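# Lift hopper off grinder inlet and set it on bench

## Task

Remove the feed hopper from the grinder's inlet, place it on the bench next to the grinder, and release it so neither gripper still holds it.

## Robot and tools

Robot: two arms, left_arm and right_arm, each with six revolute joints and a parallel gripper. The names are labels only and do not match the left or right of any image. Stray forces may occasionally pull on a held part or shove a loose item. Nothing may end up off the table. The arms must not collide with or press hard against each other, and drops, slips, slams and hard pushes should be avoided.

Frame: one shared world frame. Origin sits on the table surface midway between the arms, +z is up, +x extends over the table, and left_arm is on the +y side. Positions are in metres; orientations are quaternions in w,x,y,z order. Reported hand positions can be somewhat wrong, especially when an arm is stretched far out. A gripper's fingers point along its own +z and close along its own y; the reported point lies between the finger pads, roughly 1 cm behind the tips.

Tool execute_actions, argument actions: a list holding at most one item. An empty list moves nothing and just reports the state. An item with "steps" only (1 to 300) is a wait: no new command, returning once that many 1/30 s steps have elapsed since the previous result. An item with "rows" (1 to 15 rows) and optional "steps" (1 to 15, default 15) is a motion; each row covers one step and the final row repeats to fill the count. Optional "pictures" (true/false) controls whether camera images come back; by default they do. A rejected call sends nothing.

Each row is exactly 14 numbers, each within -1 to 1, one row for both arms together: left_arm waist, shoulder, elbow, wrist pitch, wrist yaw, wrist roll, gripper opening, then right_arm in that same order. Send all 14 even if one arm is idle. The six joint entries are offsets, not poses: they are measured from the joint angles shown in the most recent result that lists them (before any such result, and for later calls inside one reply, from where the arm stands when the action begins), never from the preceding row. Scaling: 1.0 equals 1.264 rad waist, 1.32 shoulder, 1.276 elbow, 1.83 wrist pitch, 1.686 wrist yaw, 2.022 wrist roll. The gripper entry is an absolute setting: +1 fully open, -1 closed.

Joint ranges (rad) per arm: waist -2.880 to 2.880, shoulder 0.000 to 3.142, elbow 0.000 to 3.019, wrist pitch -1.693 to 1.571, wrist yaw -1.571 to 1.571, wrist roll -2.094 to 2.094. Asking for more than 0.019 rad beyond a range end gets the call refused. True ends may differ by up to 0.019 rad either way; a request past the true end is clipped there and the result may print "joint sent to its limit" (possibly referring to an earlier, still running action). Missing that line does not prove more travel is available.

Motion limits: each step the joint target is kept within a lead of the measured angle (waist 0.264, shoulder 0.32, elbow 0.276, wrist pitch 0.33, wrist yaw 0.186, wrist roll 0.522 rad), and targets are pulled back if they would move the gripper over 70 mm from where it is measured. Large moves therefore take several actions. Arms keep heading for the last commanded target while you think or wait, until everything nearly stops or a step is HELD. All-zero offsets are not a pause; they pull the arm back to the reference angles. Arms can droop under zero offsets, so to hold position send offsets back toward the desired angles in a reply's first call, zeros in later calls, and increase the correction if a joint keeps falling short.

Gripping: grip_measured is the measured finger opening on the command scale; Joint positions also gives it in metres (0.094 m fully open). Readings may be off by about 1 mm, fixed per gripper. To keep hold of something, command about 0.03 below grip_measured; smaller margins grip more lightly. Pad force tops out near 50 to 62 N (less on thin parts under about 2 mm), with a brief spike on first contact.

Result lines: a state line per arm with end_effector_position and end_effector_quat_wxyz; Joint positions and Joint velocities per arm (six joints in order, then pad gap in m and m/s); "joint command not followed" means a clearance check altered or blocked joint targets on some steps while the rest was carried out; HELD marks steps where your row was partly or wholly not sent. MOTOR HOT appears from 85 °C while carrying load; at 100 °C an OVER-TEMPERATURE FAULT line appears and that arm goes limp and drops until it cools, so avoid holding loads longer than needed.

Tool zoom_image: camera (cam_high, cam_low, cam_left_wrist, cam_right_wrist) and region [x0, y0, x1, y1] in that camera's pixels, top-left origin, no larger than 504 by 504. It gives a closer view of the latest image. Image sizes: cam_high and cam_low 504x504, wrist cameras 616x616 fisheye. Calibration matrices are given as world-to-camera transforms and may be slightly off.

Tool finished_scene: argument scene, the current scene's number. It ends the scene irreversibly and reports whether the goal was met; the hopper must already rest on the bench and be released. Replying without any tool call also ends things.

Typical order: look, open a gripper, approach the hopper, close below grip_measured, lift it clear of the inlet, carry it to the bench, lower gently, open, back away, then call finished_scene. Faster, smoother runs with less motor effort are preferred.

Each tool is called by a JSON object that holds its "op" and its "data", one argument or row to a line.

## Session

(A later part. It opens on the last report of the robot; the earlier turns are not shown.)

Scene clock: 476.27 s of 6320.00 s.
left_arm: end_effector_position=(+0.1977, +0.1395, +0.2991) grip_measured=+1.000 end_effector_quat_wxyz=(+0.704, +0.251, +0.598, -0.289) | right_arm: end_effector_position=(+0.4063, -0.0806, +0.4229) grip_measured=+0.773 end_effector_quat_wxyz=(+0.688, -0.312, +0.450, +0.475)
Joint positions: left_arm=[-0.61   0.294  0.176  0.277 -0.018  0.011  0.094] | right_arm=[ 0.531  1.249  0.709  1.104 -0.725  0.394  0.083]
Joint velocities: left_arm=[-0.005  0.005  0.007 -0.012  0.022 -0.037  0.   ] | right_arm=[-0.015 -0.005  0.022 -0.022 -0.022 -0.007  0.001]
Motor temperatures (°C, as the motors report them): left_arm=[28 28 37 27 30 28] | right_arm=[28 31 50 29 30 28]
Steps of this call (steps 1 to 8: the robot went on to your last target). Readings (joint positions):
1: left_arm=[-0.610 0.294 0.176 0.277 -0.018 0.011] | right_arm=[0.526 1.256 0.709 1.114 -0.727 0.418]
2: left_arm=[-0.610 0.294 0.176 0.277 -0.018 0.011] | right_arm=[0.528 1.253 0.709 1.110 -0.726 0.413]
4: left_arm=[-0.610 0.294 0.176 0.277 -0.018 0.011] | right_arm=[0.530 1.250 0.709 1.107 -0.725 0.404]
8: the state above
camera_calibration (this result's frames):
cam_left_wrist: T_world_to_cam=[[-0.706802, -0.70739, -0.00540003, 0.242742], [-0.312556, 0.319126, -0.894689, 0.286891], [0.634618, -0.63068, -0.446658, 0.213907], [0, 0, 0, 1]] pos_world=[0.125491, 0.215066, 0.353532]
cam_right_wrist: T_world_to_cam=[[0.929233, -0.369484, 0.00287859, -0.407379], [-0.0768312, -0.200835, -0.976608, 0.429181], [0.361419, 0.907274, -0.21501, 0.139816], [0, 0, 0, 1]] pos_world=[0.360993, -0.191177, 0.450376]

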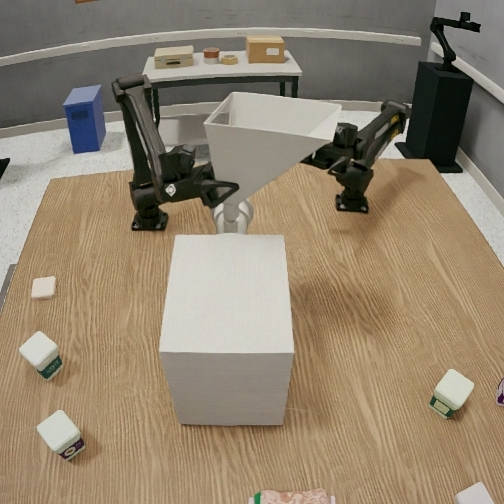

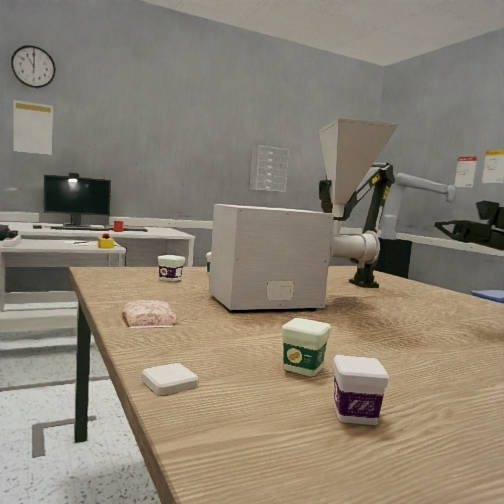

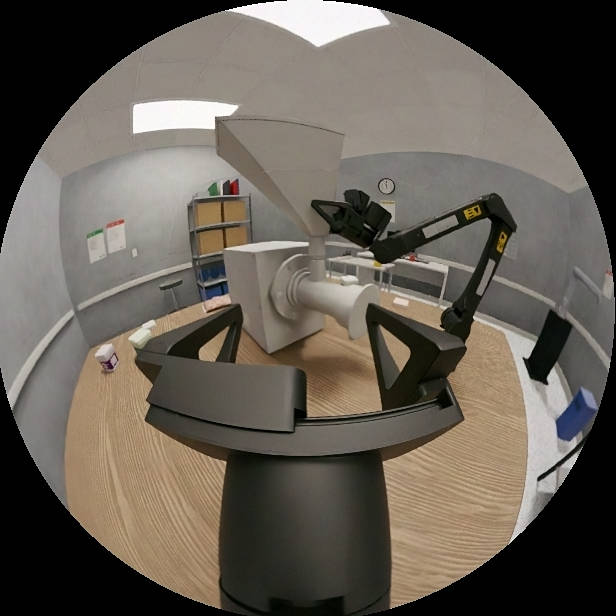

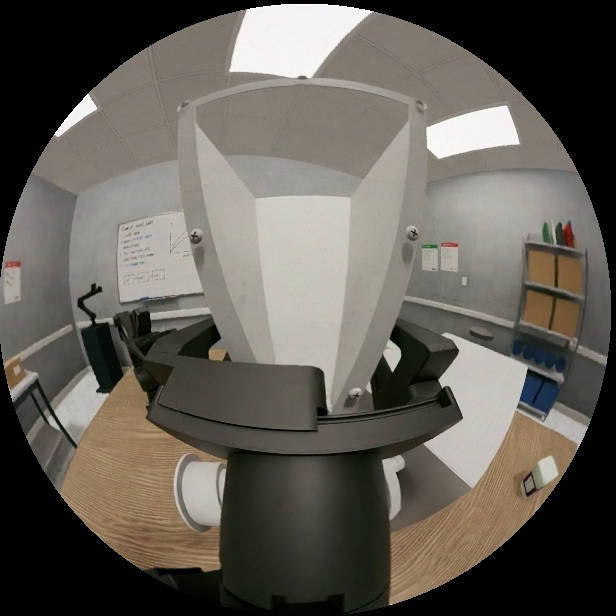

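{"op": "execute_actions", "data": {
  "actions": [
    {"rows":[[0,0,0.015,0,0,0,1,0.010,-0.058,0.045,0.016,0.018,-0.014,0.73],[0,0,0.015,0,0,0,1,0.012,-0.064,0.045,0.011,0.025,-0.019,0.73],[0,0,0.015,0,0,0,1,0.015,-0.070,0.045,0.005,0.033,-0.024,0.73],[0,0,0.015,0,0,0,1,0.017,-0.076,0.045,-0.002,0.042,-0.029,0.73],[0,0,0.015,0,0,0,1,0.020,-0.082,0.045,-0.010,0.051,-0.034,0.73],[0,0,0.015,0,0,0,1,0.022,-0.088,0.045,-0.018,0.060,-0.039,0.73],[0,0,0.015,0,0,0,1,0.025,-0.093,0.045,-0.026,0.069,-0.044,0.73],[0,0,0.015,0,0,0,1,0.027,-0.099,0.045,-0.034,0.078,-0.049,0.73],[0,0,0.015,0,0,0,1,0.030,-0.104,0.045,-0.042,0.087,-0.054,0.73],[0,0,0.015,0,0,0,1,0.032,-0.109,0.045,-0.050,0.096,-0.059,0.73],[0,0,0.015,0,0,0,1,0.034,-0.114,0.045,-0.058,0.105,-0.064,0.73],[0,0,0.015,0,0,0,1,0.036,-0.119,0.045,-0.066,0.115,-0.069,0.73],[0,0,0.015,0,0,0,1,0.038,-0.124,0.045,-0.074,0.124,-0.074,0.73],[0,0,0.015,0,0,0,1,0.039,-0.129,0.045,-0.082,0.133,-0.079,0.73],[0,0,0.015,0,0,0,1,0.040,-0.134,0.045,-0.089,0.142,-0.083,0.73]],"steps":15}
  ],
  "pictures": false
}}

{"op": "execute_actions", "data": {
  "actions": [
    {"steps":6}
  ],
  "pictures": false
}}

Scene clock: 481.90 s of 6320.00 s.
left_arm: end_effector_position=(+0.1977, +0.1395, +0.2991) grip_measured=+1.000 end_effector_quat_wxyz=(+0.704, +0.251, +0.598, -0.289) | right_arm: end_effector_position=(+0.4199, -0.0916, +0.4395) grip_measured=+0.759 end_effector_quat_wxyz=(+0.726, -0.253, +0.486, +0.415)
Joint positions: left_arm=[-0.61   0.294  0.176  0.277 -0.018  0.011  0.094] | right_arm=[ 0.56   1.165  0.709  0.932 -0.515  0.288  0.083]
Joint velocities: left_arm=[ 0.005 -0.005 -0.017 -0.007 -0.022  0.022  0.   ] | right_arm=[ 0.083 -0.239 -0.017 -0.427  0.447 -0.359  0.001]
Motor temperatures (°C, as the motors report them): left_arm=[28 28 37 27 30 28] | right_arm=[28 31 51 29 30 27]
Steps of this call (steps 1 to 30: the robot went on to your last target; steps 31 to 130: nothing new was sent; then 0.80 s passed at rest; steps 131 to 145: all 15 steps of this action). Readings (joint positions):
131: left_arm=[-0.610 0.294 0.176 0.277 -0.018 0.011] | right_arm=[0.548 1.254 0.709 1.066 -0.720 0.386]
132: left_arm=[-0.610 0.294 0.176 0.277 -0.018 0.011] | right_arm=[0.548 1.253 0.709 1.066 -0.717 0.384]
134: left_arm=[-0.610 0.294 0.176 0.277 -0.018 0.011] | right_arm=[0.548 1.250 0.709 1.065 -0.699 0.375]
138: left_arm=[-0.610 0.294 0.176 0.277 -0.018 0.011] | right_arm=[0.548 1.227 0.709 1.032 -0.633 0.350]
145: the state above

Scene clock: 482.10 s of 6320.00 s.
left_arm: end_effector_position=(+0.1977, +0.1395, +0.2991) grip_measured=+1.000 end_effector_quat_wxyz=(+0.704, +0.251, +0.598, -0.289) | right_arm: end_effector_position=(+0.4167, -0.0928, +0.4450) grip_measured=+0.759 end_effector_quat_wxyz=(+0.734, -0.255, +0.485, +0.402)
Joint positions: left_arm=[-0.61   0.294  0.176  0.277 -0.018  0.011  0.094] | right_arm=[ 0.566  1.143  0.709  0.906 -0.497  0.256  0.083]
Joint velocities: left_arm=[-0.005  0.005  0.007  0.022 -0.066 -0.037  0.   ] | right_arm=[ 0.034 -0.024  0.002  0.007 -0.037 -0.095 -0.   ]
Motor temperatures (°C, as the motors report them): left_arm=[28 28 37 27 30 28] | right_arm=[28 31 51 29 30 27]
Steps of this call (steps 1 to 6: the robot went on to your last target). Readings (joint positions):
1: left_arm=[-0.610 0.294 0.176 0.277 -0.018 0.011] | right_arm=[0.563 1.157 0.709 0.920 -0.503 0.280]
2: left_arm=[-0.610 0.294 0.176 0.277 -0.018 0.011] | right_arm=[0.564 1.151 0.709 0.912 -0.498 0.274]
4: left_arm=[-0.610 0.294 0.176 0.277 -0.018 0.011] | right_arm=[0.565 1.145 0.709 0.906 -0.497 0.264]
6: the state above

{"op": "execute_actions", "data": {
  "actions": [
    {"rows":[[0,0,0.015,0,0,0,1,0.005,-0.056,0.045,0.018,0.020,-0.016,0.72],[0,0,0.015,0,0,0,1,0.003,-0.061,0.045,0.014,0.034,-0.023,0.72],[0,0,0.015,0,0,0,1,0.001,-0.067,0.045,0.009,0.051,-0.031,0.72],[0,0,0.015,0,0,0,1,0,-0.073,0.045,0.003,0.070,-0.039,0.72],[0,0,0.015,0,0,0,1,0,-0.079,0.045,-0.003,0.091,-0.048,0.72],[0,0,0.015,0,0,0,1,0,-0.085,0.045,-0.010,0.112,-0.057,0.72],[0,0,0.015,0,0,0,1,0,-0.090,0.045,-0.017,0.133,-0.066,0.72],[0,0,0.015,0,0,0,1,0,-0.096,0.045,-0.023,0.154,-0.075,0.72],[0,0,0.015,0,0,0,1,0,-0.101,0.045,-0.030,0.175,-0.084,0.72],[0,0,0.015,0,0,0,1,0,-0.107,0.045,-0.036,0.196,-0.092,0.72],[0,0,0.015,0,0,0,1,0,-0.112,0.045,-0.043,0.217,-0.100,0.72],[0,0,0.015,0,0,0,1,0,-0.118,0.045,-0.049,0.238,-0.108,0.72],[0,0,0.015,0,0,0,1,0,-0.123,0.045,-0.056,0.259,-0.116,0.72],[0,0,0.015,0,0,0,1,0,-0.129,0.045,-0.062,0.279,-0.123,0.72],[0,0,0.015,0,0,0,1,0,-0.134,0.045,-0.068,0.297,-0.130,0.72]],"steps":15}
  ],
  "pictures": false
}}

{"op": "execute_actions", "data": {
  "actions": [
    {"steps":6}
  ]
}}

Scene clock: 484.03 s of 6320.00 s.
left_arm: end_effector_position=(+0.1977, +0.1395, +0.2991) grip_measured=+1.000 end_effector_quat_wxyz=(+0.704, +0.251, +0.598, -0.289) | right_arm: end_effector_position=(+0.4596, -0.1524, +0.4500) grip_measured=+0.759 end_effector_quat_wxyz=(+0.797, -0.115, +0.547, +0.230)
Joint positions: left_arm=[-0.61   0.294  0.176  0.277 -0.018  0.011  0.094] | right_arm=[ 0.572  1.08   0.709  0.755 -0.042  0.09   0.083]
Joint velocities: left_arm=[ 0.005  0.005  0.007  0.002  0.022 -0.066  0.   ] | right_arm=[ 0.005 -0.19  -0.007 -0.349  0.974 -0.476  0.   ]
Motor temperatures (°C, as the motors report them): left_arm=[28 28 37 27 30 28] | right_arm=[28 31 51 28 30 27]
Steps of this call (steps 1 to 30: the robot went on to your last target; steps 31 to 43: nothing new was sent; steps 44 to 58: all 15 steps of this action). Readings (joint positions):
44: left_arm=[-0.610 0.294 0.176 0.277 -0.018 0.011] | right_arm=[0.570 1.143 0.709 0.901 -0.493 0.242]
45: left_arm=[-0.610 0.294 0.176 0.277 -0.018 0.011] | right_arm=[0.570 1.142 0.709 0.900 -0.483 0.237]
47: left_arm=[-0.610 0.294 0.176 0.277 -0.018 0.011] | right_arm=[0.572 1.139 0.709 0.889 -0.435 0.222]
51: left_arm=[-0.610 0.294 0.176 0.277 -0.018 0.011] | right_arm=[0.572 1.120 0.709 0.844 -0.287 0.182]
58: the state above

Scene clock: 484.23 s of 6320.00 s.
left_arm: end_effector_position=(+0.1977, +0.1395, +0.2991) grip_measured=+1.000 end_effector_quat_wxyz=(+0.704, +0.251, +0.598, -0.289) | right_arm: end_effector_position=(+0.4617, -0.1655, +0.4529) grip_measured=+0.759 end_effector_quat_wxyz=(+0.804, -0.104, +0.552, +0.194)
Joint positions: left_arm=[-0.61   0.294  0.176  0.277 -0.018  0.011  0.094] | right_arm=[0.565 1.06  0.709 0.728 0.012 0.045 0.083]
Joint velocities: left_arm=[-0.024 -0.005 -0.002  0.012 -0.051 -0.095  0.   ] | right_arm=[-0.015 -0.054  0.012 -0.012 -0.095 -0.198 -0.   ]
Motor temperatures (°C, as the motors report them): left_arm=[28 28 37 27 30 28] | right_arm=[28 31 51 28 30 27]
Steps of this call (steps 1 to 6: the robot went on to your last target). Readings (joint positions):
1: left_arm=[-0.610 0.294 0.176 0.277 -0.018 0.011] | right_arm=[0.571 1.075 0.709 0.745 -0.014 0.079]
2: left_arm=[-0.610 0.294 0.176 0.277 -0.018 0.011] | right_arm=[0.570 1.070 0.709 0.737 0.003 0.071]
4: left_arm=[-0.610 0.294 0.176 0.277 -0.018 0.011] | right_arm=[0.565 1.064 0.709 0.729 0.013 0.057]
6: the state above
camera_calibration (this result's frames):
cam_left_wrist: T_world_to_cam=[[-0.706802, -0.70739, -0.00540003, 0.242742], [-0.312556, 0.319126, -0.894689, 0.286891], [0.634618, -0.63068, -0.446658, 0.213907], [0, 0, 0, 1]] pos_world=[0.125491, 0.215066, 0.353532]
cam_right_wrist: T_world_to_cam=[[0.410499, -0.910757, -0.0448589, -0.318765], [-0.244988, -0.0627685, -0.967492, 0.54206], [0.878334, 0.408144, -0.248891, -0.102616], [0, 0, 0, 1]] pos_world=[0.353783, -0.214411, 0.484599]

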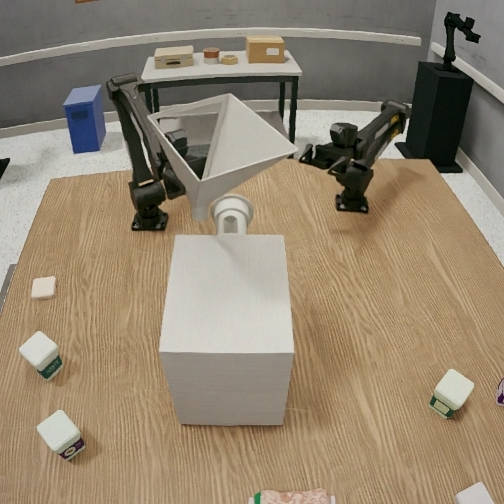

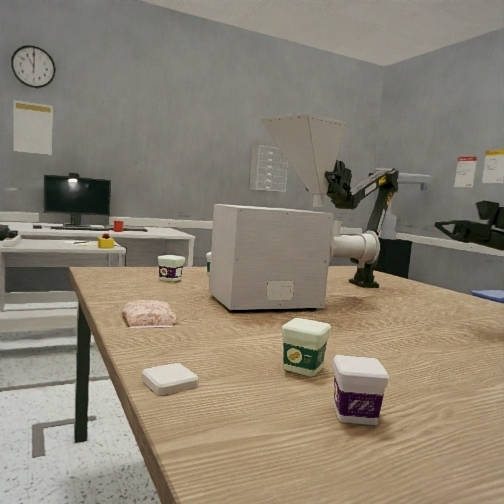

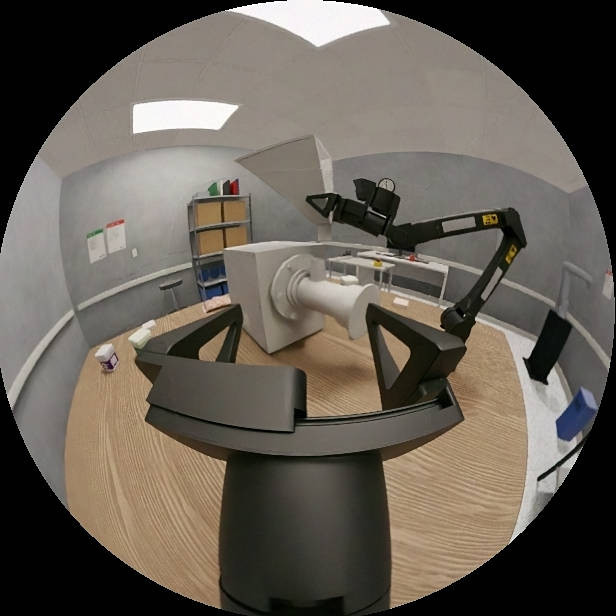

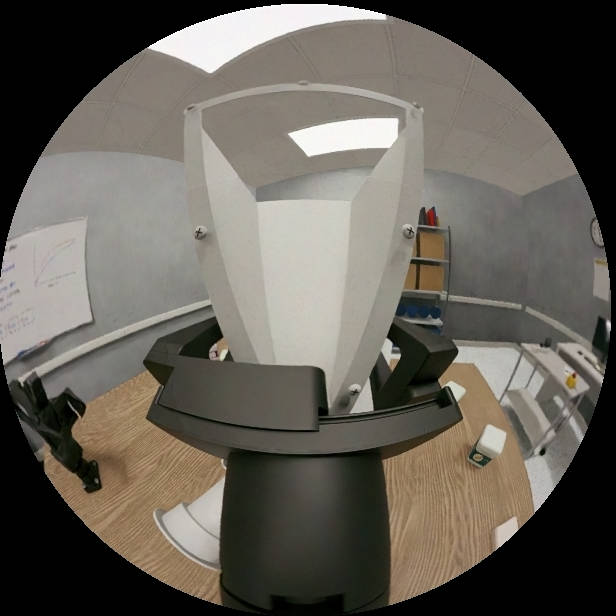

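{"op": "execute_actions", "data": {
  "actions": [
    {"rows":[[0,0,0.015,0,0,0,1,-0.012,-0.045,0.042,0.03,0,-0.02,0.72],[0,0,0.015,0,0,0,1,-0.022,-0.043,0.042,0.03,0,-0.022,0.72],[0,0,0.015,0,0,0,1,-0.034,-0.041,0.042,0.03,0,-0.024,0.72],[0,0,0.015,0,0,0,1,-0.048,-0.04,0.042,0.03,0,-0.024,0.72],[0,0,0.015,0,0,0,1,-0.063,-0.04,0.042,0.03,0,-0.024,0.72],[0,0,0.015,0,0,0,1,-0.079,-0.04,0.042,0.03,0,-0.024,0.72],[0,0,0.015,0,0,0,1,-0.095,-0.04,0.042,0.03,0,-0.024,0.72],[0,0,0.015,0,0,0,1,-0.111,-0.04,0.042,0.03,0,-0.024,0.72],[0,0,0.015,0,0,0,1,-0.127,-0.04,0.042,0.03,0,-0.024,0.72],[0,0,0.015,0,0,0,1,-0.143,-0.04,0.042,0.03,0,-0.024,0.72],[0,0,0.015,0,0,0,1,-0.159,-0.04,0.042,0.03,0,-0.024,0.72],[0,0,0.015,0,0,0,1,-0.175,-0.04,0.042,0.03,0,-0.024,0.72],[0,0,0.015,0,0,0,1,-0.191,-0.04,0.042,0.03,0,-0.024,0.72],[0,0,0.015,0,0,0,1,-0.207,-0.04,0.042,0.03,0,-0.024,0.72],[0,0,0.015,0,0,0,1,-0.223,-0.04,0.042,0.03,0,-0.024,0.72]],"steps":15}
  ],
  "pictures": false
}}

{"op": "execute_actions", "data": {
  "actions": [
    {"rows":[[0,0,0.015,0,0,0,1,-0.045,-0.037,0.042,0.03,0,0,0.72],[0,0,0.015,0,0,0,1,-0.061,-0.037,0.042,0.03,0,0,0.72],[0,0,0.015,0,0,0,1,-0.077,-0.037,0.042,0.03,0,0,0.72],[0,0,0.015,0,0,0,1,-0.093,-0.037,0.042,0.03,0,0,0.72],[0,0,0.015,0,0,0,1,-0.109,-0.037,0.042,0.03,0,0,0.72],[0,0,0.015,0,0,0,1,-0.125,-0.037,0.042,0.03,0,0,0.72],[0,0,0.015,0,0,0,1,-0.141,-0.037,0.042,0.03,0,0,0.72],[0,0,0.015,0,0,0,1,-0.157,-0.037,0.042,0.03,0,0,0.72],[0,0,0.015,0,0,0,1,-0.173,-0.037,0.042,0.03,0,0,0.72],[0,0,0.015,0,0,0,1,-0.189,-0.037,0.042,0.03,0,0,0.72],[0,0,0.015,0,0,0,1,-0.205,-0.037,0.042,0.03,0,0,0.72],[0,0,0.015,0,0,0,1,-0.220,-0.037,0.042,0.03,0,0,0.72],[0,0,0.015,0,0,0,1,-0.234,-0.037,0.042,0.03,0,0,0.72],[0,0,0.015,0,0,0,1,-0.246,-0.037,0.042,0.03,0,0,0.72],[0,0,0.015,0,0,0,1,-0.256,-0.037,0.042,0.03,0,0,0.72]],"steps":15}
  ],
  "pictures": false
}}

Scene clock: 486.87 s of 6320.00 s.
left_arm: end_effector_position=(+0.1977, +0.1395, +0.2991) grip_measured=+1.000 end_effector_quat_wxyz=(+0.704, +0.251, +0.598, -0.289) | right_arm: end_effector_position=(+0.4958, -0.2753, +0.4545) grip_measured=+0.759 end_effector_quat_wxyz=(+0.824, -0.049, +0.559, +0.080)
Joint positions: left_arm=[-0.61   0.294  0.176  0.277 -0.018  0.011  0.094] | right_arm=[0.327 1.057 0.709 0.728 0.013 0.004 0.083]
Joint velocities: left_arm=[-0.005  0.005 -0.022  0.002  0.007  0.007  0.   ] | right_arm=[-0.728  0.005  0.002  0.017  0.051 -0.007 -0.001]
Motor temperatures (°C, as the motors report them): left_arm=[28 28 37 27 30 28] | right_arm=[28 31 51 28 29 27]
Steps of this call (steps 1 to 30: the robot went on to your last target; steps 31 to 64: nothing new was sent; steps 65 to 79: all 15 steps of this action). Readings (joint positions):
65: left_arm=[-0.610 0.294 0.176 0.277 -0.018 0.011] | right_arm=[0.565 1.052 0.709 0.728 0.006 0.010]
66: left_arm=[-0.610 0.294 0.176 0.277 -0.018 0.011] | right_arm=[0.564 1.052 0.709 0.728 0.007 0.010]
68: left_arm=[-0.610 0.294 0.176 0.277 -0.018 0.011] | right_arm=[0.556 1.052 0.709 0.728 0.006 0.009]
72: left_arm=[-0.610 0.294 0.176 0.277 -0.018 0.011] | right_arm=[0.501 1.053 0.709 0.728 -0.001 0.004]
79: the state above

Scene clock: 487.37 s of 6320.00 s.
left_arm: end_effector_position=(+0.1977, +0.1395, +0.2991) grip_measured=+1.000 end_effector_quat_wxyz=(+0.704, +0.251, +0.598, -0.289) | right_arm: end_effector_position=(+0.5027, -0.4126, +0.4544) grip_measured=+0.759 end_effector_quat_wxyz=(+0.827, +0.031, +0.560, -0.039)
Joint positions: left_arm=[-0.61   0.294  0.176  0.277 -0.018  0.011  0.094] | right_arm=[0.041 1.057 0.709 0.728 0.014 0.004 0.083]
Joint velocities: left_arm=[-0.015 -0.005 -0.027 -0.022  0.022  0.007  0.   ] | right_arm=[-0.562 -0.005  0.007  0.012  0.037  0.007 -0.001]
Motor temperatures (°C, as the motors report them): left_arm=[28 28 37 27 30 28] | right_arm=[28 31 51 28 29 27]
Steps of this call (steps 1 to 15: all 15 steps of this action). Readings (joint positions):
1: left_arm=[-0.610 0.294 0.176 0.277 -0.018 0.011] | right_arm=[0.303 1.057 0.709 0.728 0.015 0.004]
2: left_arm=[-0.610 0.294 0.176 0.277 -0.018 0.011] | right_arm=[0.282 1.057 0.709 0.728 0.018 0.004]
4: left_arm=[-0.610 0.294 0.176 0.277 -0.018 0.011] | right_arm=[0.243 1.057 0.709 0.728 0.019 0.004]
8: left_arm=[-0.610 0.294 0.176 0.277 -0.018 0.011] | right_arm=[0.174 1.057 0.709 0.728 0.017 0.004]
15: the state above

{"op": "execute_actions", "data": {
  "actions": [
    {"rows":[[0,0,0.015,0,0,0,1,-0.034,-0.030,0.032,0.024,-0.005,0.01,0.72],[0,0,0.015,0,0,0,1,-0.038,-0.027,0.025,0.020,-0.006,0.01,0.72],[0,0,0.015,0,0,0,1,-0.042,-0.024,0.016,0.016,-0.007,0.01,0.72],[0,0,0.015,0,0,0,1,-0.046,-0.021,0.005,0.011,-0.007,0.01,0.72],[0,0,0.015,0,0,0,1,-0.050,-0.017,-0.007,0.006,-0.007,0.01,0.72],[0,0,0.015,0,0,0,1,-0.053,-0.013,-0.019,0.000,-0.007,0.01,0.72],[0,0,0.015,0,0,0,1,-0.056,-0.009,-0.032,-0.006,-0.007,0.01,0.72],[0,0,0.015,0,0,0,1,-0.059,-0.005,-0.045,-0.012,-0.007,0.01,0.72],[0,0,0.015,0,0,0,1,-0.061,-0.001,-0.058,-0.018,-0.007,0.01,0.72],[0,0,0.015,0,0,0,1,-0.063,0.003,-0.071,-0.024,-0.007,0.01,0.72],[0,0,0.015,0,0,0,1,-0.064,0.007,-0.084,-0.030,-0.007,0.01,0.72],[0,0,0.015,0,0,0,1,-0.064,0.012,-0.097,-0.036,-0.007,0.01,0.72],[0,0,0.015,0,0,0,1,-0.064,0.017,-0.110,-0.042,-0.007,0.01,0.72],[0,0,0.015,0,0,0,1,-0.064,0.022,-0.123,-0.048,-0.007,0.01,0.72],[0,0,0.015,0,0,0,1,-0.064,0.027,-0.136,-0.054,-0.007,0.01,0.72]],"steps":15}
  ],
  "pictures": false
}}

{"op": "execute_actions", "data": {
  "actions": [
    {"steps":5}
  ],
  "pictures": false
}}

Scene clock: 489.63 s of 6320.00 s.
left_arm: end_effector_position=(+0.1977, +0.1395, +0.2991) grip_measured=+1.000 end_effector_quat_wxyz=(+0.704, +0.251, +0.598, -0.289) | right_arm: end_effector_position=(+0.4969, -0.4439, +0.2875) grip_measured=+0.759 end_effector_quat_wxyz=(+0.707, +0.059, +0.702, -0.054)
Joint positions: left_arm=[-0.61   0.294  0.176  0.277 -0.018  0.011  0.094] | right_arm=[-0.029  1.123  0.525  0.605  0.002  0.008  0.083]
Joint velocities: left_arm=[-0.005  0.005  0.002  0.002 -0.007  0.037  0.   ] | right_arm=[-0.073  0.376 -0.559 -0.471 -0.037 -0.007 -0.   ]
Motor temperatures (°C, as the motors report them): left_arm=[28 28 37 27 30 28] | right_arm=[28 31 51 29 29 27]
Steps of this call (steps 1 to 30: the robot went on to your last target; steps 31 to 53: nothing new was sent; steps 54 to 68: all 15 steps of this action). Readings (joint positions):
54: left_arm=[-0.610 0.294 0.176 0.277 -0.018 0.011] | right_arm=[-0.008 1.058 0.708 0.728 0.013 0.005]
55: left_arm=[-0.610 0.294 0.176 0.277 -0.018 0.011] | right_arm=[-0.008 1.058 0.707 0.728 0.011 0.006]
57: left_arm=[-0.610 0.294 0.176 0.277 -0.018 0.011] | right_arm=[-0.008 1.058 0.699 0.724 0.006 0.007]
61: left_arm=[-0.610 0.294 0.176 0.277 -0.018 0.011] | right_arm=[-0.010 1.062 0.656 0.700 0.002 0.007]
68: the state above

Scene clock: 489.80 s of 6320.00 s.
left_arm: end_effector_position=(+0.1977, +0.1395, +0.2991) grip_measured=+1.000 end_effector_quat_wxyz=(+0.704, +0.251, +0.598, -0.289) | right_arm: end_effector_position=(+0.4834, -0.4428, +0.2082) grip_measured=+0.759 end_effector_quat_wxyz=(+0.638, +0.065, +0.766, -0.049)
Joint positions: left_arm=[-0.61   0.294  0.176  0.277 -0.018  0.011  0.094] | right_arm=[-0.032  1.177  0.453  0.542  0.002  0.008  0.083]
Joint velocities: left_arm=[-0.005  0.005  0.002 -0.007 -0.051 -0.007  0.   ] | right_arm=[-0.024  0.19  -0.183 -0.242 -0.037 -0.037 -0.   ]
Motor temperatures (°C, as the motors report them): left_arm=[28 28 37 27 30 28] | right_arm=[28 31 51 29 29 27]
Steps of this call (steps 1 to 5: the robot went on to your last target). Readings (joint positions):
1: left_arm=[-0.610 0.294 0.176 0.277 -0.018 0.011] | right_arm=[-0.031 1.135 0.506 0.590 0.002 0.008]
2: left_arm=[-0.610 0.294 0.176 0.277 -0.018 0.011] | right_arm=[-0.031 1.148 0.488 0.575 0.002 0.008]
4: left_arm=[-0.610 0.294 0.176 0.277 -0.018 0.011] | right_arm=[-0.032 1.169 0.461 0.551 0.002 0.008]
5: the state above

{"op": "execute_actions", "data": {
  "actions": []
}}

Scene clock: 490.10 s of 6320.00 s.
left_arm: end_effector_position=(+0.1977, +0.1395, +0.2991) grip_measured=+1.000 end_effector_quat_wxyz=(+0.704, +0.251, +0.598, -0.289) | right_arm: end_effector_position=(+0.4798, -0.4423, +0.1940) grip_measured=+0.759 end_effector_quat_wxyz=(+0.623, +0.066, +0.778, -0.048)
Joint positions: left_arm=[-0.61   0.294  0.176  0.277 -0.018  0.011  0.094] | right_arm=[-0.032  1.187  0.441  0.526  0.002  0.008  0.083]
Joint velocities: left_arm=[ 0.005  0.005  0.002  0.002 -0.037  0.007  0.   ] | right_arm=[-0.005 -0.005 -0.017  0.002 -0.007 -0.037 -0.   ]
Motor temperatures (°C, as the motors report them): left_arm=[28 28 37 27 30 28] | right_arm=[28 31 51 29 29 27]
Steps of this call (steps 1 to 9: the robot went on to your last target). Readings (joint positions):
1: left_arm=[-0.610 0.294 0.176 0.277 -0.018 0.011] | right_arm=[-0.032 1.183 0.446 0.534 0.002 0.008]
2: left_arm=[-0.610 0.294 0.176 0.277 -0.018 0.011] | right_arm=[-0.032 1.186 0.443 0.530 0.002 0.008]
4: left_arm=[-0.610 0.294 0.176 0.277 -0.018 0.011] | right_arm=[-0.032 1.188 0.441 0.526 0.002 0.008]
8: left_arm=[-0.610 0.294 0.176 0.277 -0.018 0.011] | right_arm=[-0.032 1.187 0.441 0.526 0.002 0.008]
9: the state above
camera_calibration (this result's frames):
cam_left_wrist: T_world_to_cam=[[-0.706802, -0.70739, -0.00540003, 0.242742], [-0.312556, 0.319126, -0.894689, 0.286891], [0.634618, -0.63068, -0.446658, 0.213907], [0, 0, 0, 1]] pos_world=[0.125491, 0.215066, 0.353532]
cam_right_wrist: T_world_to_cam=[[-0.177258, -0.984159, 0.00335531, -0.349659], [-0.738499, 0.130757, -0.661454, 0.541647], [0.650537, -0.119726, -0.749978, -0.0970248], [0, 0, 0, 1]] pos_world=[0.401144, -0.426561, 0.286681]

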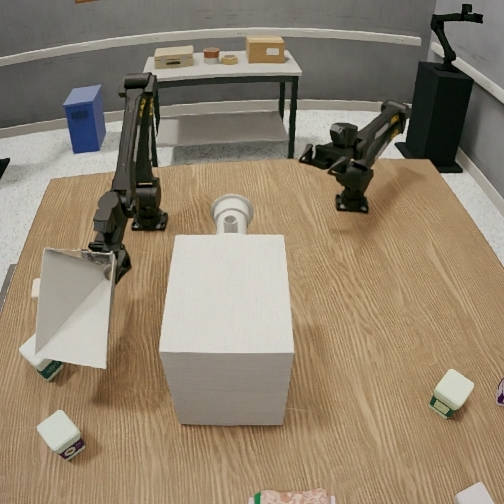

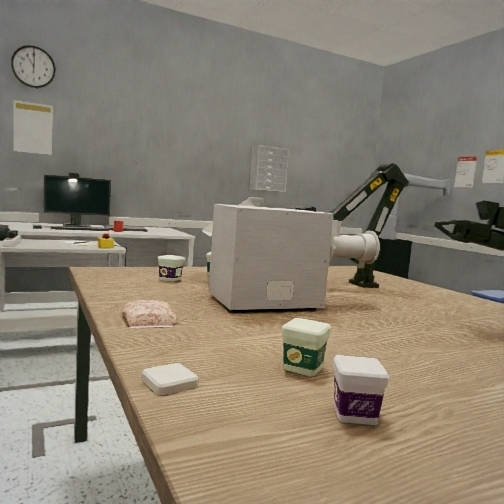

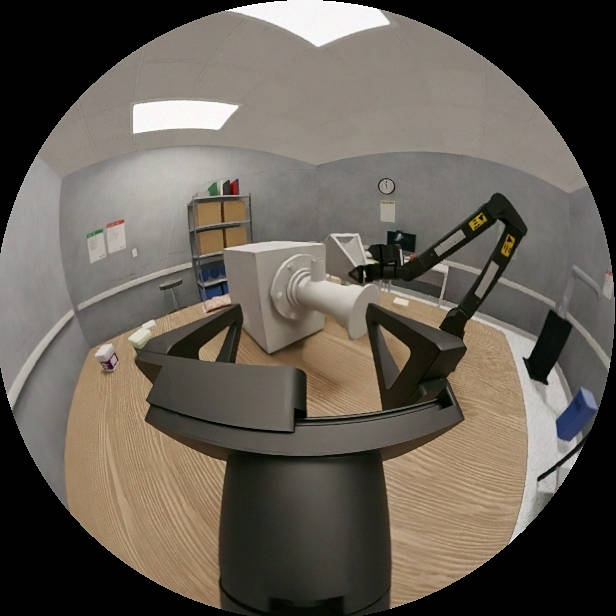

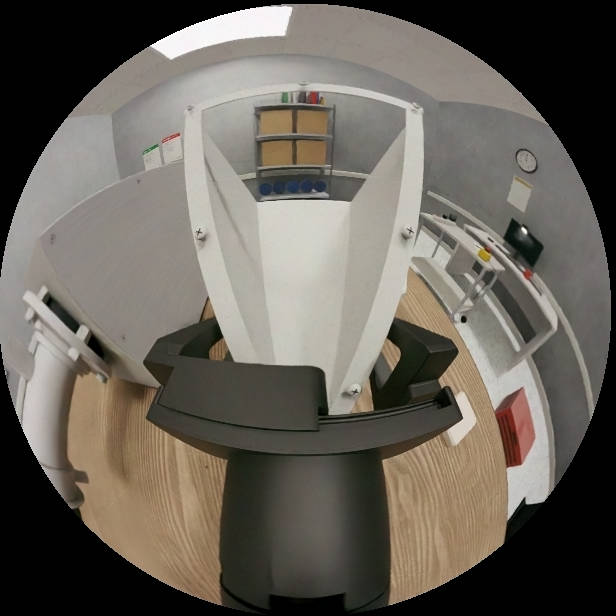

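{"op": "execute_actions", "data": {
  "actions": [
    {"rows":[[0,0,0.015,0,0,0,1,0,-0.034,0.032,0.032,0,0,0.72],[0,0,0.015,0,0,0,1,0,-0.034,0.027,0.032,0,0,0.72],[0,0,0.015,0,0,0,1,0,-0.034,0.022,0.032,0,0,0.72],[0,0,0.015,0,0,0,1,0,-0.034,0.017,0.032,0,0,0.72],[0,0,0.015,0,0,0,1,0,-0.034,0.012,0.032,0,0,0.72],[0,0,0.015,0,0,0,1,0,-0.034,0.006,0.032,0,0,0.72],[0,0,0.015,0,0,0,1,0,-0.034,0.000,0.032,0,0,0.72],[0,0,0.015,0,0,0,1,0,-0.034,-0.006,0.032,0,0,0.72],[0,0,0.015,0,0,0,1,0,-0.034,-0.012,0.032,0,0,0.72],[0,0,0.015,0,0,0,1,0,-0.034,-0.018,0.032,0,0,0.72],[0,0,0.015,0,0,0,1,0,-0.034,-0.023,0.032,0,0,0.72],[0,0,0.015,0,0,0,1,0,-0.034,-0.028,0.032,0,0,0.72],[0,0,0.015,0,0,0,1,0,-0.034,-0.032,0.032,0,0,0.72],[0,0,0.015,0,0,0,1,0,-0.034,-0.035,0.032,0,0,0.72],[0,0,0.015,0,0,0,1,0,-0.034,-0.037,0.032,0,0,0.72]],"steps":15}
  ],
  "pictures": false
}}

{"op": "execute_actions", "data": {
  "actions": [
    {"steps":6}
  ],
  "pictures": false
}}

Scene clock: 492.13 s of 6320.00 s.
left_arm: end_effector_position=(+0.1977, +0.1395, +0.2991) grip_measured=+1.000 end_effector_quat_wxyz=(+0.704, +0.251, +0.598, -0.289) | right_arm: end_effector_position=(+0.4495, -0.4374, +0.1468) grip_measured=+0.759 end_effector_quat_wxyz=(+0.586, +0.069, +0.806, -0.045)
Joint positions: left_arm=[-0.61   0.294  0.176  0.277 -0.018  0.011  0.094] | right_arm=[-0.032  1.19   0.35   0.525  0.002  0.008  0.083]
Joint velocities: left_arm=[-0.015  0.005  0.002 -0.002  0.007  0.007  0.   ] | right_arm=[ 0.005  0.005 -0.173 -0.066  0.051  0.007  0.   ]
Motor temperatures (°C, as the motors report them): left_arm=[28 28 37 27 30 28] | right_arm=[28 31 51 29 29 27]
Steps of this call (steps 1 to 30: the robot went on to your last target; steps 31 to 46: nothing new was sent; steps 47 to 61: all 15 steps of this action). Readings (joint positions):
47: left_arm=[-0.610 0.294 0.176 0.277 -0.018 0.011] | right_arm=[-0.032 1.187 0.441 0.526 0.002 0.008]
48: left_arm=[-0.610 0.294 0.176 0.277 -0.018 0.011] | right_arm=[-0.032 1.187 0.440 0.526 0.002 0.008]
50: left_arm=[-0.610 0.294 0.176 0.277 -0.018 0.011] | right_arm=[-0.032 1.187 0.435 0.526 0.002 0.008]
54: left_arm=[-0.610 0.294 0.176 0.277 -0.018 0.011] | right_arm=[-0.032 1.187 0.411 0.526 0.002 0.008]
61: the state above

Scene clock: 492.33 s of 6320.00 s.
left_arm: end_effector_position=(+0.1977, +0.1395, +0.2991) grip_measured=+1.000 end_effector_quat_wxyz=(+0.704, +0.251, +0.598, -0.289) | right_arm: end_effector_position=(+0.4454, -0.4367, +0.1387) grip_measured=+0.759 end_effector_quat_wxyz=(+0.578, +0.069, +0.812, -0.045)
Joint positions: left_arm=[-0.61   0.294  0.176  0.277 -0.018  0.011  0.094] | right_arm=[-0.032  1.194  0.339  0.52   0.002  0.008  0.083]
Joint velocities: left_arm=[-0.005  0.005 -0.002  0.002 -0.066  0.022  0.   ] | right_arm=[ 0.005  0.005 -0.007  0.027 -0.066  0.022 -0.001]
Motor temperatures (°C, as the motors report them): left_arm=[28 28 37 27 30 28] | right_arm=[28 31 51 29 29 27]
Steps of this call (steps 1 to 6: the robot went on to your last target). Readings (joint positions):
1: left_arm=[-0.610 0.294 0.176 0.277 -0.018 0.011] | right_arm=[-0.032 1.190 0.345 0.524 0.002 0.008]
2: left_arm=[-0.610 0.294 0.176 0.277 -0.018 0.011] | right_arm=[-0.032 1.192 0.342 0.522 0.002 0.008]
4: left_arm=[-0.610 0.294 0.176 0.277 -0.018 0.011] | right_arm=[-0.032 1.193 0.339 0.520 0.002 0.008]
6: the state above

{"op": "execute_actions", "data": {
  "actions": [
    {"rows":[[0,0,0.015,0,0,0,1,0,-0.036,0.034,0.034,0,0,0.72],[0,0,0.015,0,0,0,1,0,-0.036,0.030,0.034,0,0,0.72],[0,0,0.015,0,0,0,1,0,-0.036,0.026,0.034,0,0,0.72],[0,0,0.015,0,0,0,1,0,-0.036,0.022,0.034,0,0,0.72],[0,0,0.015,0,0,0,1,0,-0.036,0.018,0.034,0,0,0.72],[0,0,0.015,0,0,0,1,0,-0.036,0.014,0.034,0,0,0.72],[0,0,0.015,0,0,0,1,0,-0.036,0.010,0.034,0,0,0.72],[0,0,0.015,0,0,0,1,0,-0.036,0.006,0.034,0,0,0.72],[0,0,0.015,0,0,0,1,0,-0.036,0.002,0.034,0,0,0.72],[0,0,0.015,0,0,0,1,0,-0.036,-0.002,0.034,0,0,0.72],[0,0,0.015,0,0,0,1,0,-0.036,-0.006,0.034,0,0,0.72],[0,0,0.015,0,0,0,1,0,-0.036,-0.010,0.034,0,0,0.72],[0,0,0.015,0,0,0,1,0,-0.036,-0.013,0.034,0,0,0.72],[0,0,0.015,0,0,0,1,0,-0.036,-0.016,0.034,0,0,0.72],[0,0,0.015,0,0,0,1,0,-0.036,-0.018,0.034,0,0,0.72]],"steps":15}
  ],
  "pictures": false
}}

{"op": "execute_actions", "data": {
  "actions": [
    {"rows":[[0,0,0.015,0,0,0,1,0,-0.032,0.036,0.034,0,0,0.72],[0,0,0.015,0,0,0,1,0,-0.029,0.036,0.034,0,0,0.72],[0,0,0.015,0,0,0,1,0,-0.026,0.036,0.034,0,0,0.72],[0,0,0.015,0,0,0,1,0,-0.024,0.036,0.034,0,0,0.72],[0,0,0.015,0,0,0,1,0,-0.022,0.036,0.034,0,0,0.72],[0,0,0.015,0,0,0,1,0,-0.020,0.036,0.034,0,0,0.72],[0,0,0.015,0,0,0,1,0,-0.018,0.036,0.034,0,0,0.72],[0,0,0.015,0,0,0,1,0,-0.016,0.036,0.034,0,0,0.72],[0,0,0.015,0,0,0,1,0,-0.014,0.036,0.034,0,0,0.72],[0,0,0.015,0,0,0,1,0,-0.012,0.036,0.034,0,0,0.72],[0,0,0.015,0,0,0,1,0,-0.010,0.036,0.034,0,0,0.72],[0,0,0.015,0,0,0,1,0,-0.008,0.036,0.034,0,0,0.72],[0,0,0.015,0,0,0,1,0,-0.006,0.036,0.034,0,0,0.72],[0,0,0.015,0,0,0,1,0,-0.005,0.036,0.034,0,0,0.72],[0,0,0.015,0,0,0,1,0,-0.004,0.036,0.034,0,0,0.72]],"steps":15}
  ],
  "pictures": false
}}

{"op": "execute_actions", "data": {
  "actions": [
    {"steps":5}
  ]
}}

Scene clock: 496.23 s of 6320.00 s.
left_arm: end_effector_position=(+0.1977, +0.1395, +0.2991) grip_measured=+1.000 end_effector_quat_wxyz=(+0.704, +0.251, +0.598, -0.289) | right_arm: end_effector_position=(+0.4217, -0.4329, +0.1093) grip_measured=+0.759 end_effector_quat_wxyz=(+0.552, +0.071, +0.830, -0.043)
Joint positions: left_arm=[-0.61   0.294  0.176  0.277 -0.018  0.011  0.094] | right_arm=[-0.032  1.194  0.277  0.52   0.002  0.008  0.083]
Joint velocities: left_arm=[-0.005  0.005  0.002 -0.007  0.066  0.007  0.   ] | right_arm=[-0.024 -0.034 -0.139 -0.027 -0.022 -0.037  0.001]
Motor temperatures (°C, as the motors report them): left_arm=[28 28 37 27 30 28] | right_arm=[28 31 51 29 29 27]
Steps of this call (steps 1 to 30: the robot went on to your last target; steps 31 to 90: nothing new was sent; then 0.40 s passed at rest; steps 91 to 105: all 15 steps of this action). Readings (joint positions):
91: left_arm=[-0.610 0.294 0.176 0.277 -0.018 0.011] | right_arm=[-0.032 1.194 0.339 0.520 0.002 0.008]
92: left_arm=[-0.610 0.294 0.176 0.277 -0.018 0.011] | right_arm=[-0.032 1.194 0.339 0.520 0.002 0.008]
94: left_arm=[-0.610 0.294 0.176 0.277 -0.018 0.011] | right_arm=[-0.032 1.194 0.337 0.520 0.002 0.008]
98: left_arm=[-0.610 0.294 0.176 0.277 -0.018 0.011] | right_arm=[-0.032 1.194 0.321 0.520 0.002 0.008]
105: the state above

Scene clock: 496.73 s of 6320.00 s.
left_arm: end_effector_position=(+0.1977, +0.1395, +0.2991) grip_measured=+1.000 end_effector_quat_wxyz=(+0.704, +0.251, +0.598, -0.289) | right_arm: end_effector_position=(+0.4181, -0.4323, +0.0937) grip_measured=+0.759 end_effector_quat_wxyz=(+0.536, +0.072, +0.840, -0.042)
Joint positions: left_arm=[-0.61   0.294  0.176  0.277 -0.018  0.011  0.094] | right_arm=[-0.032  1.227  0.27   0.52   0.002  0.008  0.083]
Joint velocities: left_arm=[ 0.005 -0.005 -0.002 -0.012 -0.066  0.051  0.   ] | right_arm=[-0.005  0.054  0.007 -0.012  0.066 -0.007 -0.001]
Motor temperatures (°C, as the motors report them): left_arm=[28 28 37 27 30 28] | right_arm=[28 31 51 29 29 27]
Steps of this call (steps 1 to 15: all 15 steps of this action). Readings (joint positions):
1: left_arm=[-0.610 0.294 0.176 0.277 -0.018 0.011] | right_arm=[-0.032 1.194 0.273 0.520 0.002 0.008]
2: left_arm=[-0.610 0.294 0.176 0.277 -0.018 0.011] | right_arm=[-0.032 1.195 0.271 0.520 0.002 0.008]
4: left_arm=[-0.610 0.294 0.176 0.277 -0.018 0.011] | right_arm=[-0.032 1.200 0.270 0.520 0.002 0.008]
8: left_arm=[-0.610 0.294 0.176 0.277 -0.018 0.011] | right_arm=[-0.032 1.209 0.270 0.520 0.002 0.008]
15: the state above

Scene clock: 496.90 s of 6320.00 s.
left_arm: end_effector_position=(+0.1977, +0.1395, +0.2991) grip_measured=+1.000 end_effector_quat_wxyz=(+0.704, +0.251, +0.598, -0.289) | right_arm: end_effector_position=(+0.4179, -0.4322, +0.0917) grip_measured=+0.759 end_effector_quat_wxyz=(+0.533, +0.072, +0.842, -0.041)
Joint positions: left_arm=[-0.61   0.294  0.176  0.277 -0.018  0.011  0.094] | right_arm=[-0.032  1.232  0.27   0.52   0.002  0.008  0.083]
Joint velocities: left_arm=[-0.005  0.005  0.012 -0.002  0.037  0.022  0.   ] | right_arm=[-0.005  0.005  0.012  0.027  0.022 -0.051 -0.   ]
Motor temperatures (°C, as the motors report them): left_arm=[28 28 37 27 30 28] | right_arm=[28 31 51 29 29 27]
Steps of this call (steps 1 to 5: the robot went on to your last target). Readings (joint positions):
1: left_arm=[-0.610 0.294 0.176 0.277 -0.018 0.011] | right_arm=[-0.032 1.229 0.270 0.520 0.002 0.008]
2: left_arm=[-0.610 0.294 0.176 0.277 -0.018 0.011] | right_arm=[-0.032 1.231 0.270 0.520 0.002 0.008]
4: left_arm=[-0.610 0.294 0.176 0.277 -0.018 0.011] | right_arm=[-0.032 1.232 0.270 0.520 0.002 0.008]
5: the state above
camera_calibration (this result's frames):
cam_left_wrist: T_world_to_cam=[[-0.706802, -0.70739, -0.00540003, 0.242742], [-0.312556, 0.319126, -0.894689, 0.286891], [0.634618, -0.63068, -0.446658, 0.213907], [0, 0, 0, 1]] pos_world=[0.125491, 0.215066, 0.353532]
cam_right_wrist: T_world_to_cam=[[-0.176102, -0.984346, 0.00716538, -0.35134], [-0.863928, 0.151062, -0.480425, 0.471499], [0.471821, -0.0907943, -0.877007, -0.0334399], [0, 0, 0, 1]] pos_world=[0.361248, -0.420102, 0.19971]

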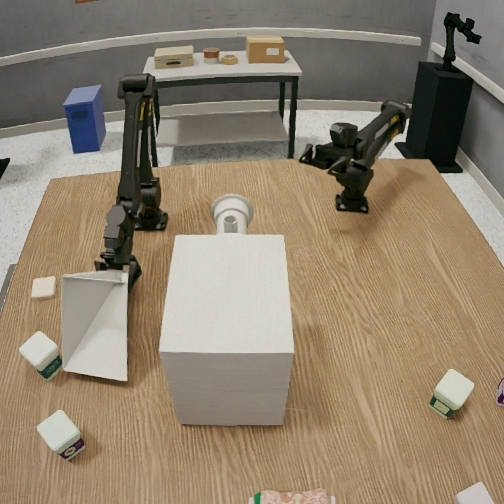

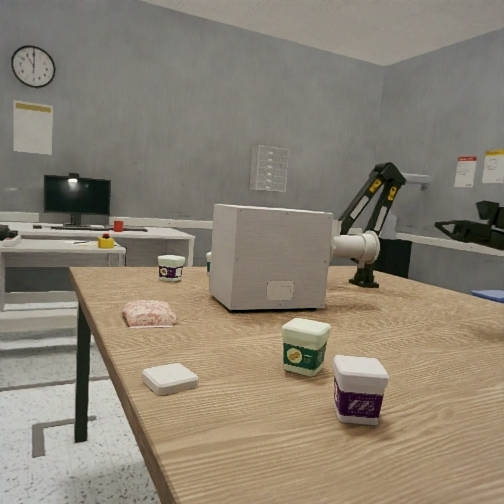

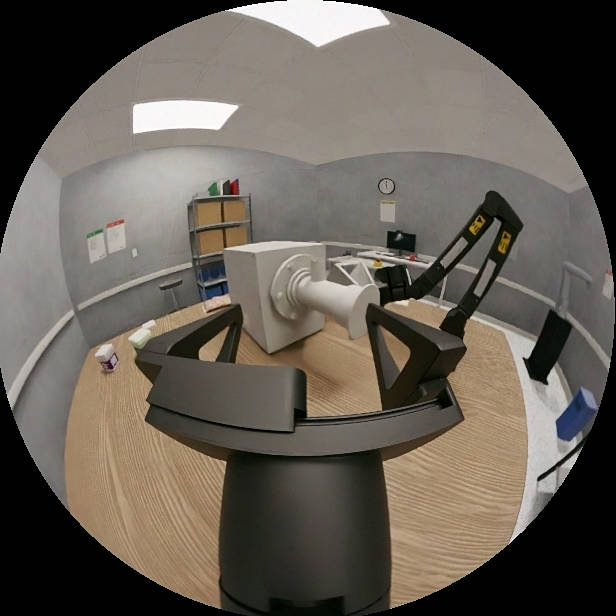

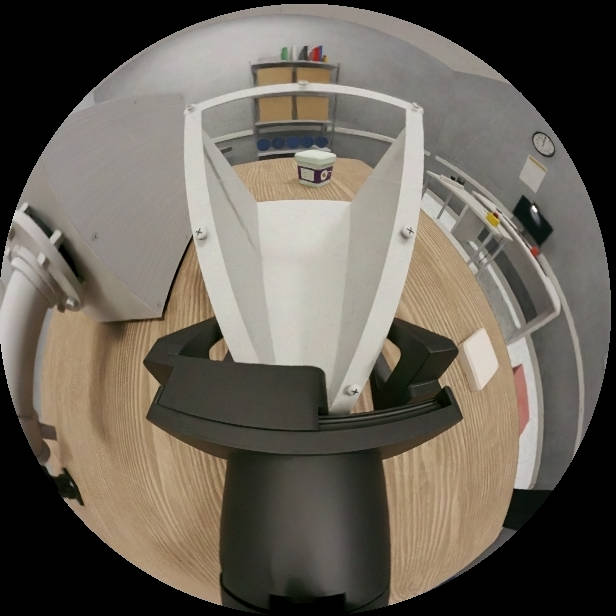

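{"op": "execute_actions", "data": {
  "actions": []
}}

Scene clock: 499.13 s of 6320.00 s.
left_arm: end_effector_position=(+0.1977, +0.1395, +0.2991) grip_measured=+1.000 end_effector_quat_wxyz=(+0.704, +0.251, +0.598, -0.289) | right_arm: end_effector_position=(+0.4179, -0.4322, +0.0917) grip_measured=+0.759 end_effector_quat_wxyz=(+0.533, +0.072, +0.842, -0.041)
Joint positions: left_arm=[-0.61   0.294  0.176  0.277 -0.018  0.011  0.094] | right_arm=[-0.032  1.232  0.27   0.52   0.002  0.008  0.083]
Joint velocities: left_arm=[-0.015  0.005 -0.007 -0.002  0.037 -0.066  0.   ] | right_arm=[ 0.015 -0.005 -0.002 -0.022  0.037 -0.007 -0.   ]
Motor temperatures (°C, as the motors report them): left_arm=[28 28 37 27 30 28] | right_arm=[28 31 50 29 29 27]
Steps of this call (steps 1 to 15: the robot went on to your last target; steps 16 to 67: nothing new was sent). Readings (joint positions):
1: left_arm=[-0.610 0.294 0.176 0.277 -0.018 0.011] | right_arm=[-0.032 1.232 0.270 0.520 0.002 0.008]
2: left_arm=[-0.610 0.294 0.176 0.277 -0.018 0.011] | right_arm=[-0.032 1.232 0.270 0.520 0.002 0.008]
4: left_arm=[-0.610 0.294 0.176 0.277 -0.018 0.011] | right_arm=[-0.032 1.232 0.270 0.520 0.002 0.008]
8: left_arm=[-0.610 0.294 0.176 0.277 -0.018 0.011] | right_arm=[-0.032 1.232 0.270 0.520 0.002 0.008]
67: the state above
All arms were judged still, so your last target was given up. Only a new action makes them travel on or press farther. Fingers that are still opening or closing keep moving.
camera_calibration (this result's frames):
cam_left_wrist: T_world_to_cam=[[-0.706802, -0.70739, -0.00540003, 0.242742], [-0.312556, 0.319126, -0.894689, 0.286891], [0.634618, -0.63068, -0.446658, 0.213907], [0, 0, 0, 1]] pos_world=[0.125491, 0.215066, 0.353532]
cam_right_wrist: T_world_to_cam=[[-0.176102, -0.984346, 0.00716538, -0.35134], [-0.863928, 0.151062, -0.480425, 0.471499], [0.471821, -0.0907943, -0.877007, -0.0334399], [0, 0, 0, 1]] pos_world=[0.361248, -0.420102, 0.19971]

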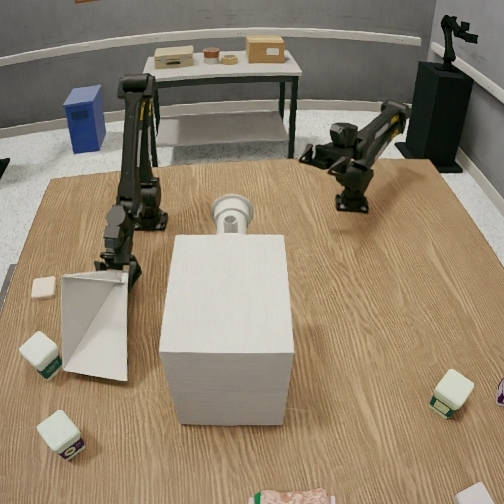

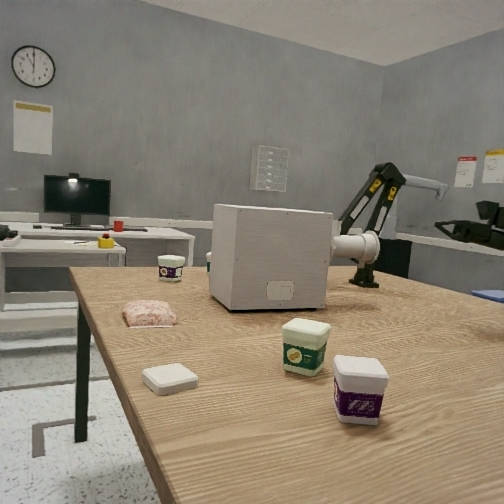

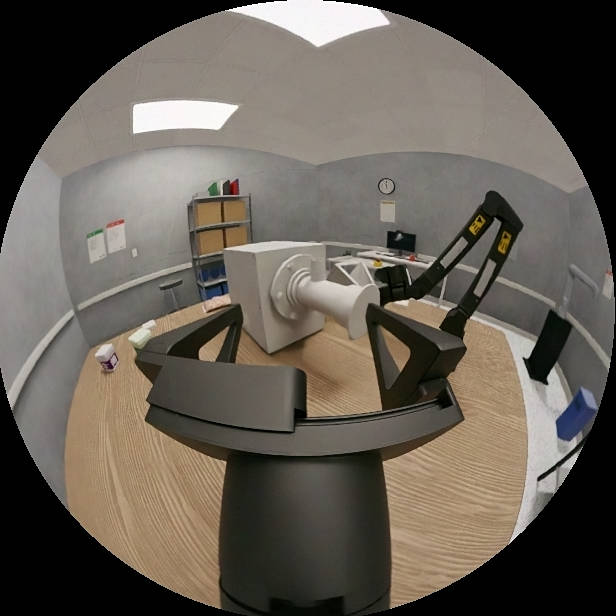

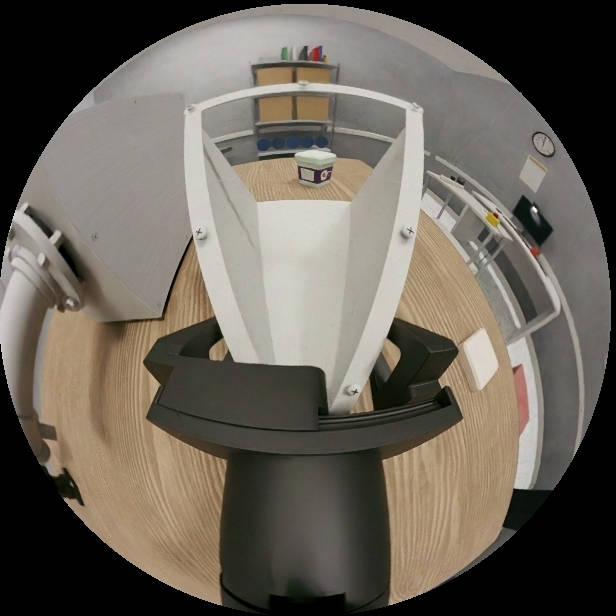

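{"op": "execute_actions", "data": {
  "actions": [
    {"rows":[[0,0,0.015,0,0,0,1,0,-0.030,0.038,0.034,0,0,0.72],[0,0,0.015,0,0,0,1,0,-0.027,0.038,0.034,0,0,0.72],[0,0,0.015,0,0,0,1,0,-0.025,0.038,0.034,0,0,0.72],[0,0,0.015,0,0,0,1,0,-0.023,0.038,0.034,0,0,0.72],[0,0,0.015,0,0,0,1,0,-0.021,0.038,0.034,0,0,0.72],[0,0,0.015,0,0,0,1,0,-0.019,0.038,0.034,0,0,0.72],[0,0,0.015,0,0,0,1,0,-0.017,0.038,0.034,0,0,0.72],[0,0,0.015,0,0,0,1,0,-0.015,0.038,0.034,0,0,0.72],[0,0,0.015,0,0,0,1,0,-0.013,0.038,0.034,0,0,0.72],[0,0,0.015,0,0,0,1,0,-0.011,0.038,0.034,0,0,0.72],[0,0,0.015,0,0,0,1,0,-0.009,0.038,0.034,0,0,0.72],[0,0,0.015,0,0,0,1,0,-0.008,0.038,0.034,0,0,0.72]],"steps":15}
  ],
  "pictures": false
}}

Scene clock: 500.93 s of 6320.00 s.
left_arm: end_effector_position=(+0.1977, +0.1395, +0.2991) grip_measured=+1.000 end_effector_quat_wxyz=(+0.704, +0.251, +0.598, -0.289) | right_arm: end_effector_position=(+0.4164, -0.4320, +0.0791) grip_measured=+0.759 end_effector_quat_wxyz=(+0.519, +0.072, +0.851, -0.040)
Joint positions: left_arm=[-0.61   0.294  0.176  0.277 -0.018  0.011  0.094] | right_arm=[-0.032  1.266  0.27   0.52   0.002  0.008  0.083]
Joint velocities: left_arm=[-0.015  0.005 -0.007 -0.007 -0.007  0.037  0.   ] | right_arm=[-0.005  0.034 -0.007  0.002  0.037 -0.037 -0.   ]
Motor temperatures (°C, as the motors report them): left_arm=[28 28 37 27 30 28] | right_arm=[28 31 50 29 29 27]
Steps of this call (steps 1 to 39: nothing new was sent; steps 40 to 54: all 15 steps of this action). Readings (joint positions):
40: left_arm=[-0.610 0.294 0.176 0.277 -0.018 0.011] | right_arm=[-0.032 1.232 0.270 0.520 0.002 0.008]
41: left_arm=[-0.610 0.294 0.176 0.277 -0.018 0.011] | right_arm=[-0.032 1.233 0.270 0.520 0.002 0.008]
43: left_arm=[-0.610 0.294 0.176 0.277 -0.018 0.011] | right_arm=[-0.032 1.235 0.270 0.520 0.002 0.008]
47: left_arm=[-0.610 0.294 0.176 0.277 -0.018 0.011] | right_arm=[-0.032 1.246 0.270 0.520 0.002 0.008]
54: the state above


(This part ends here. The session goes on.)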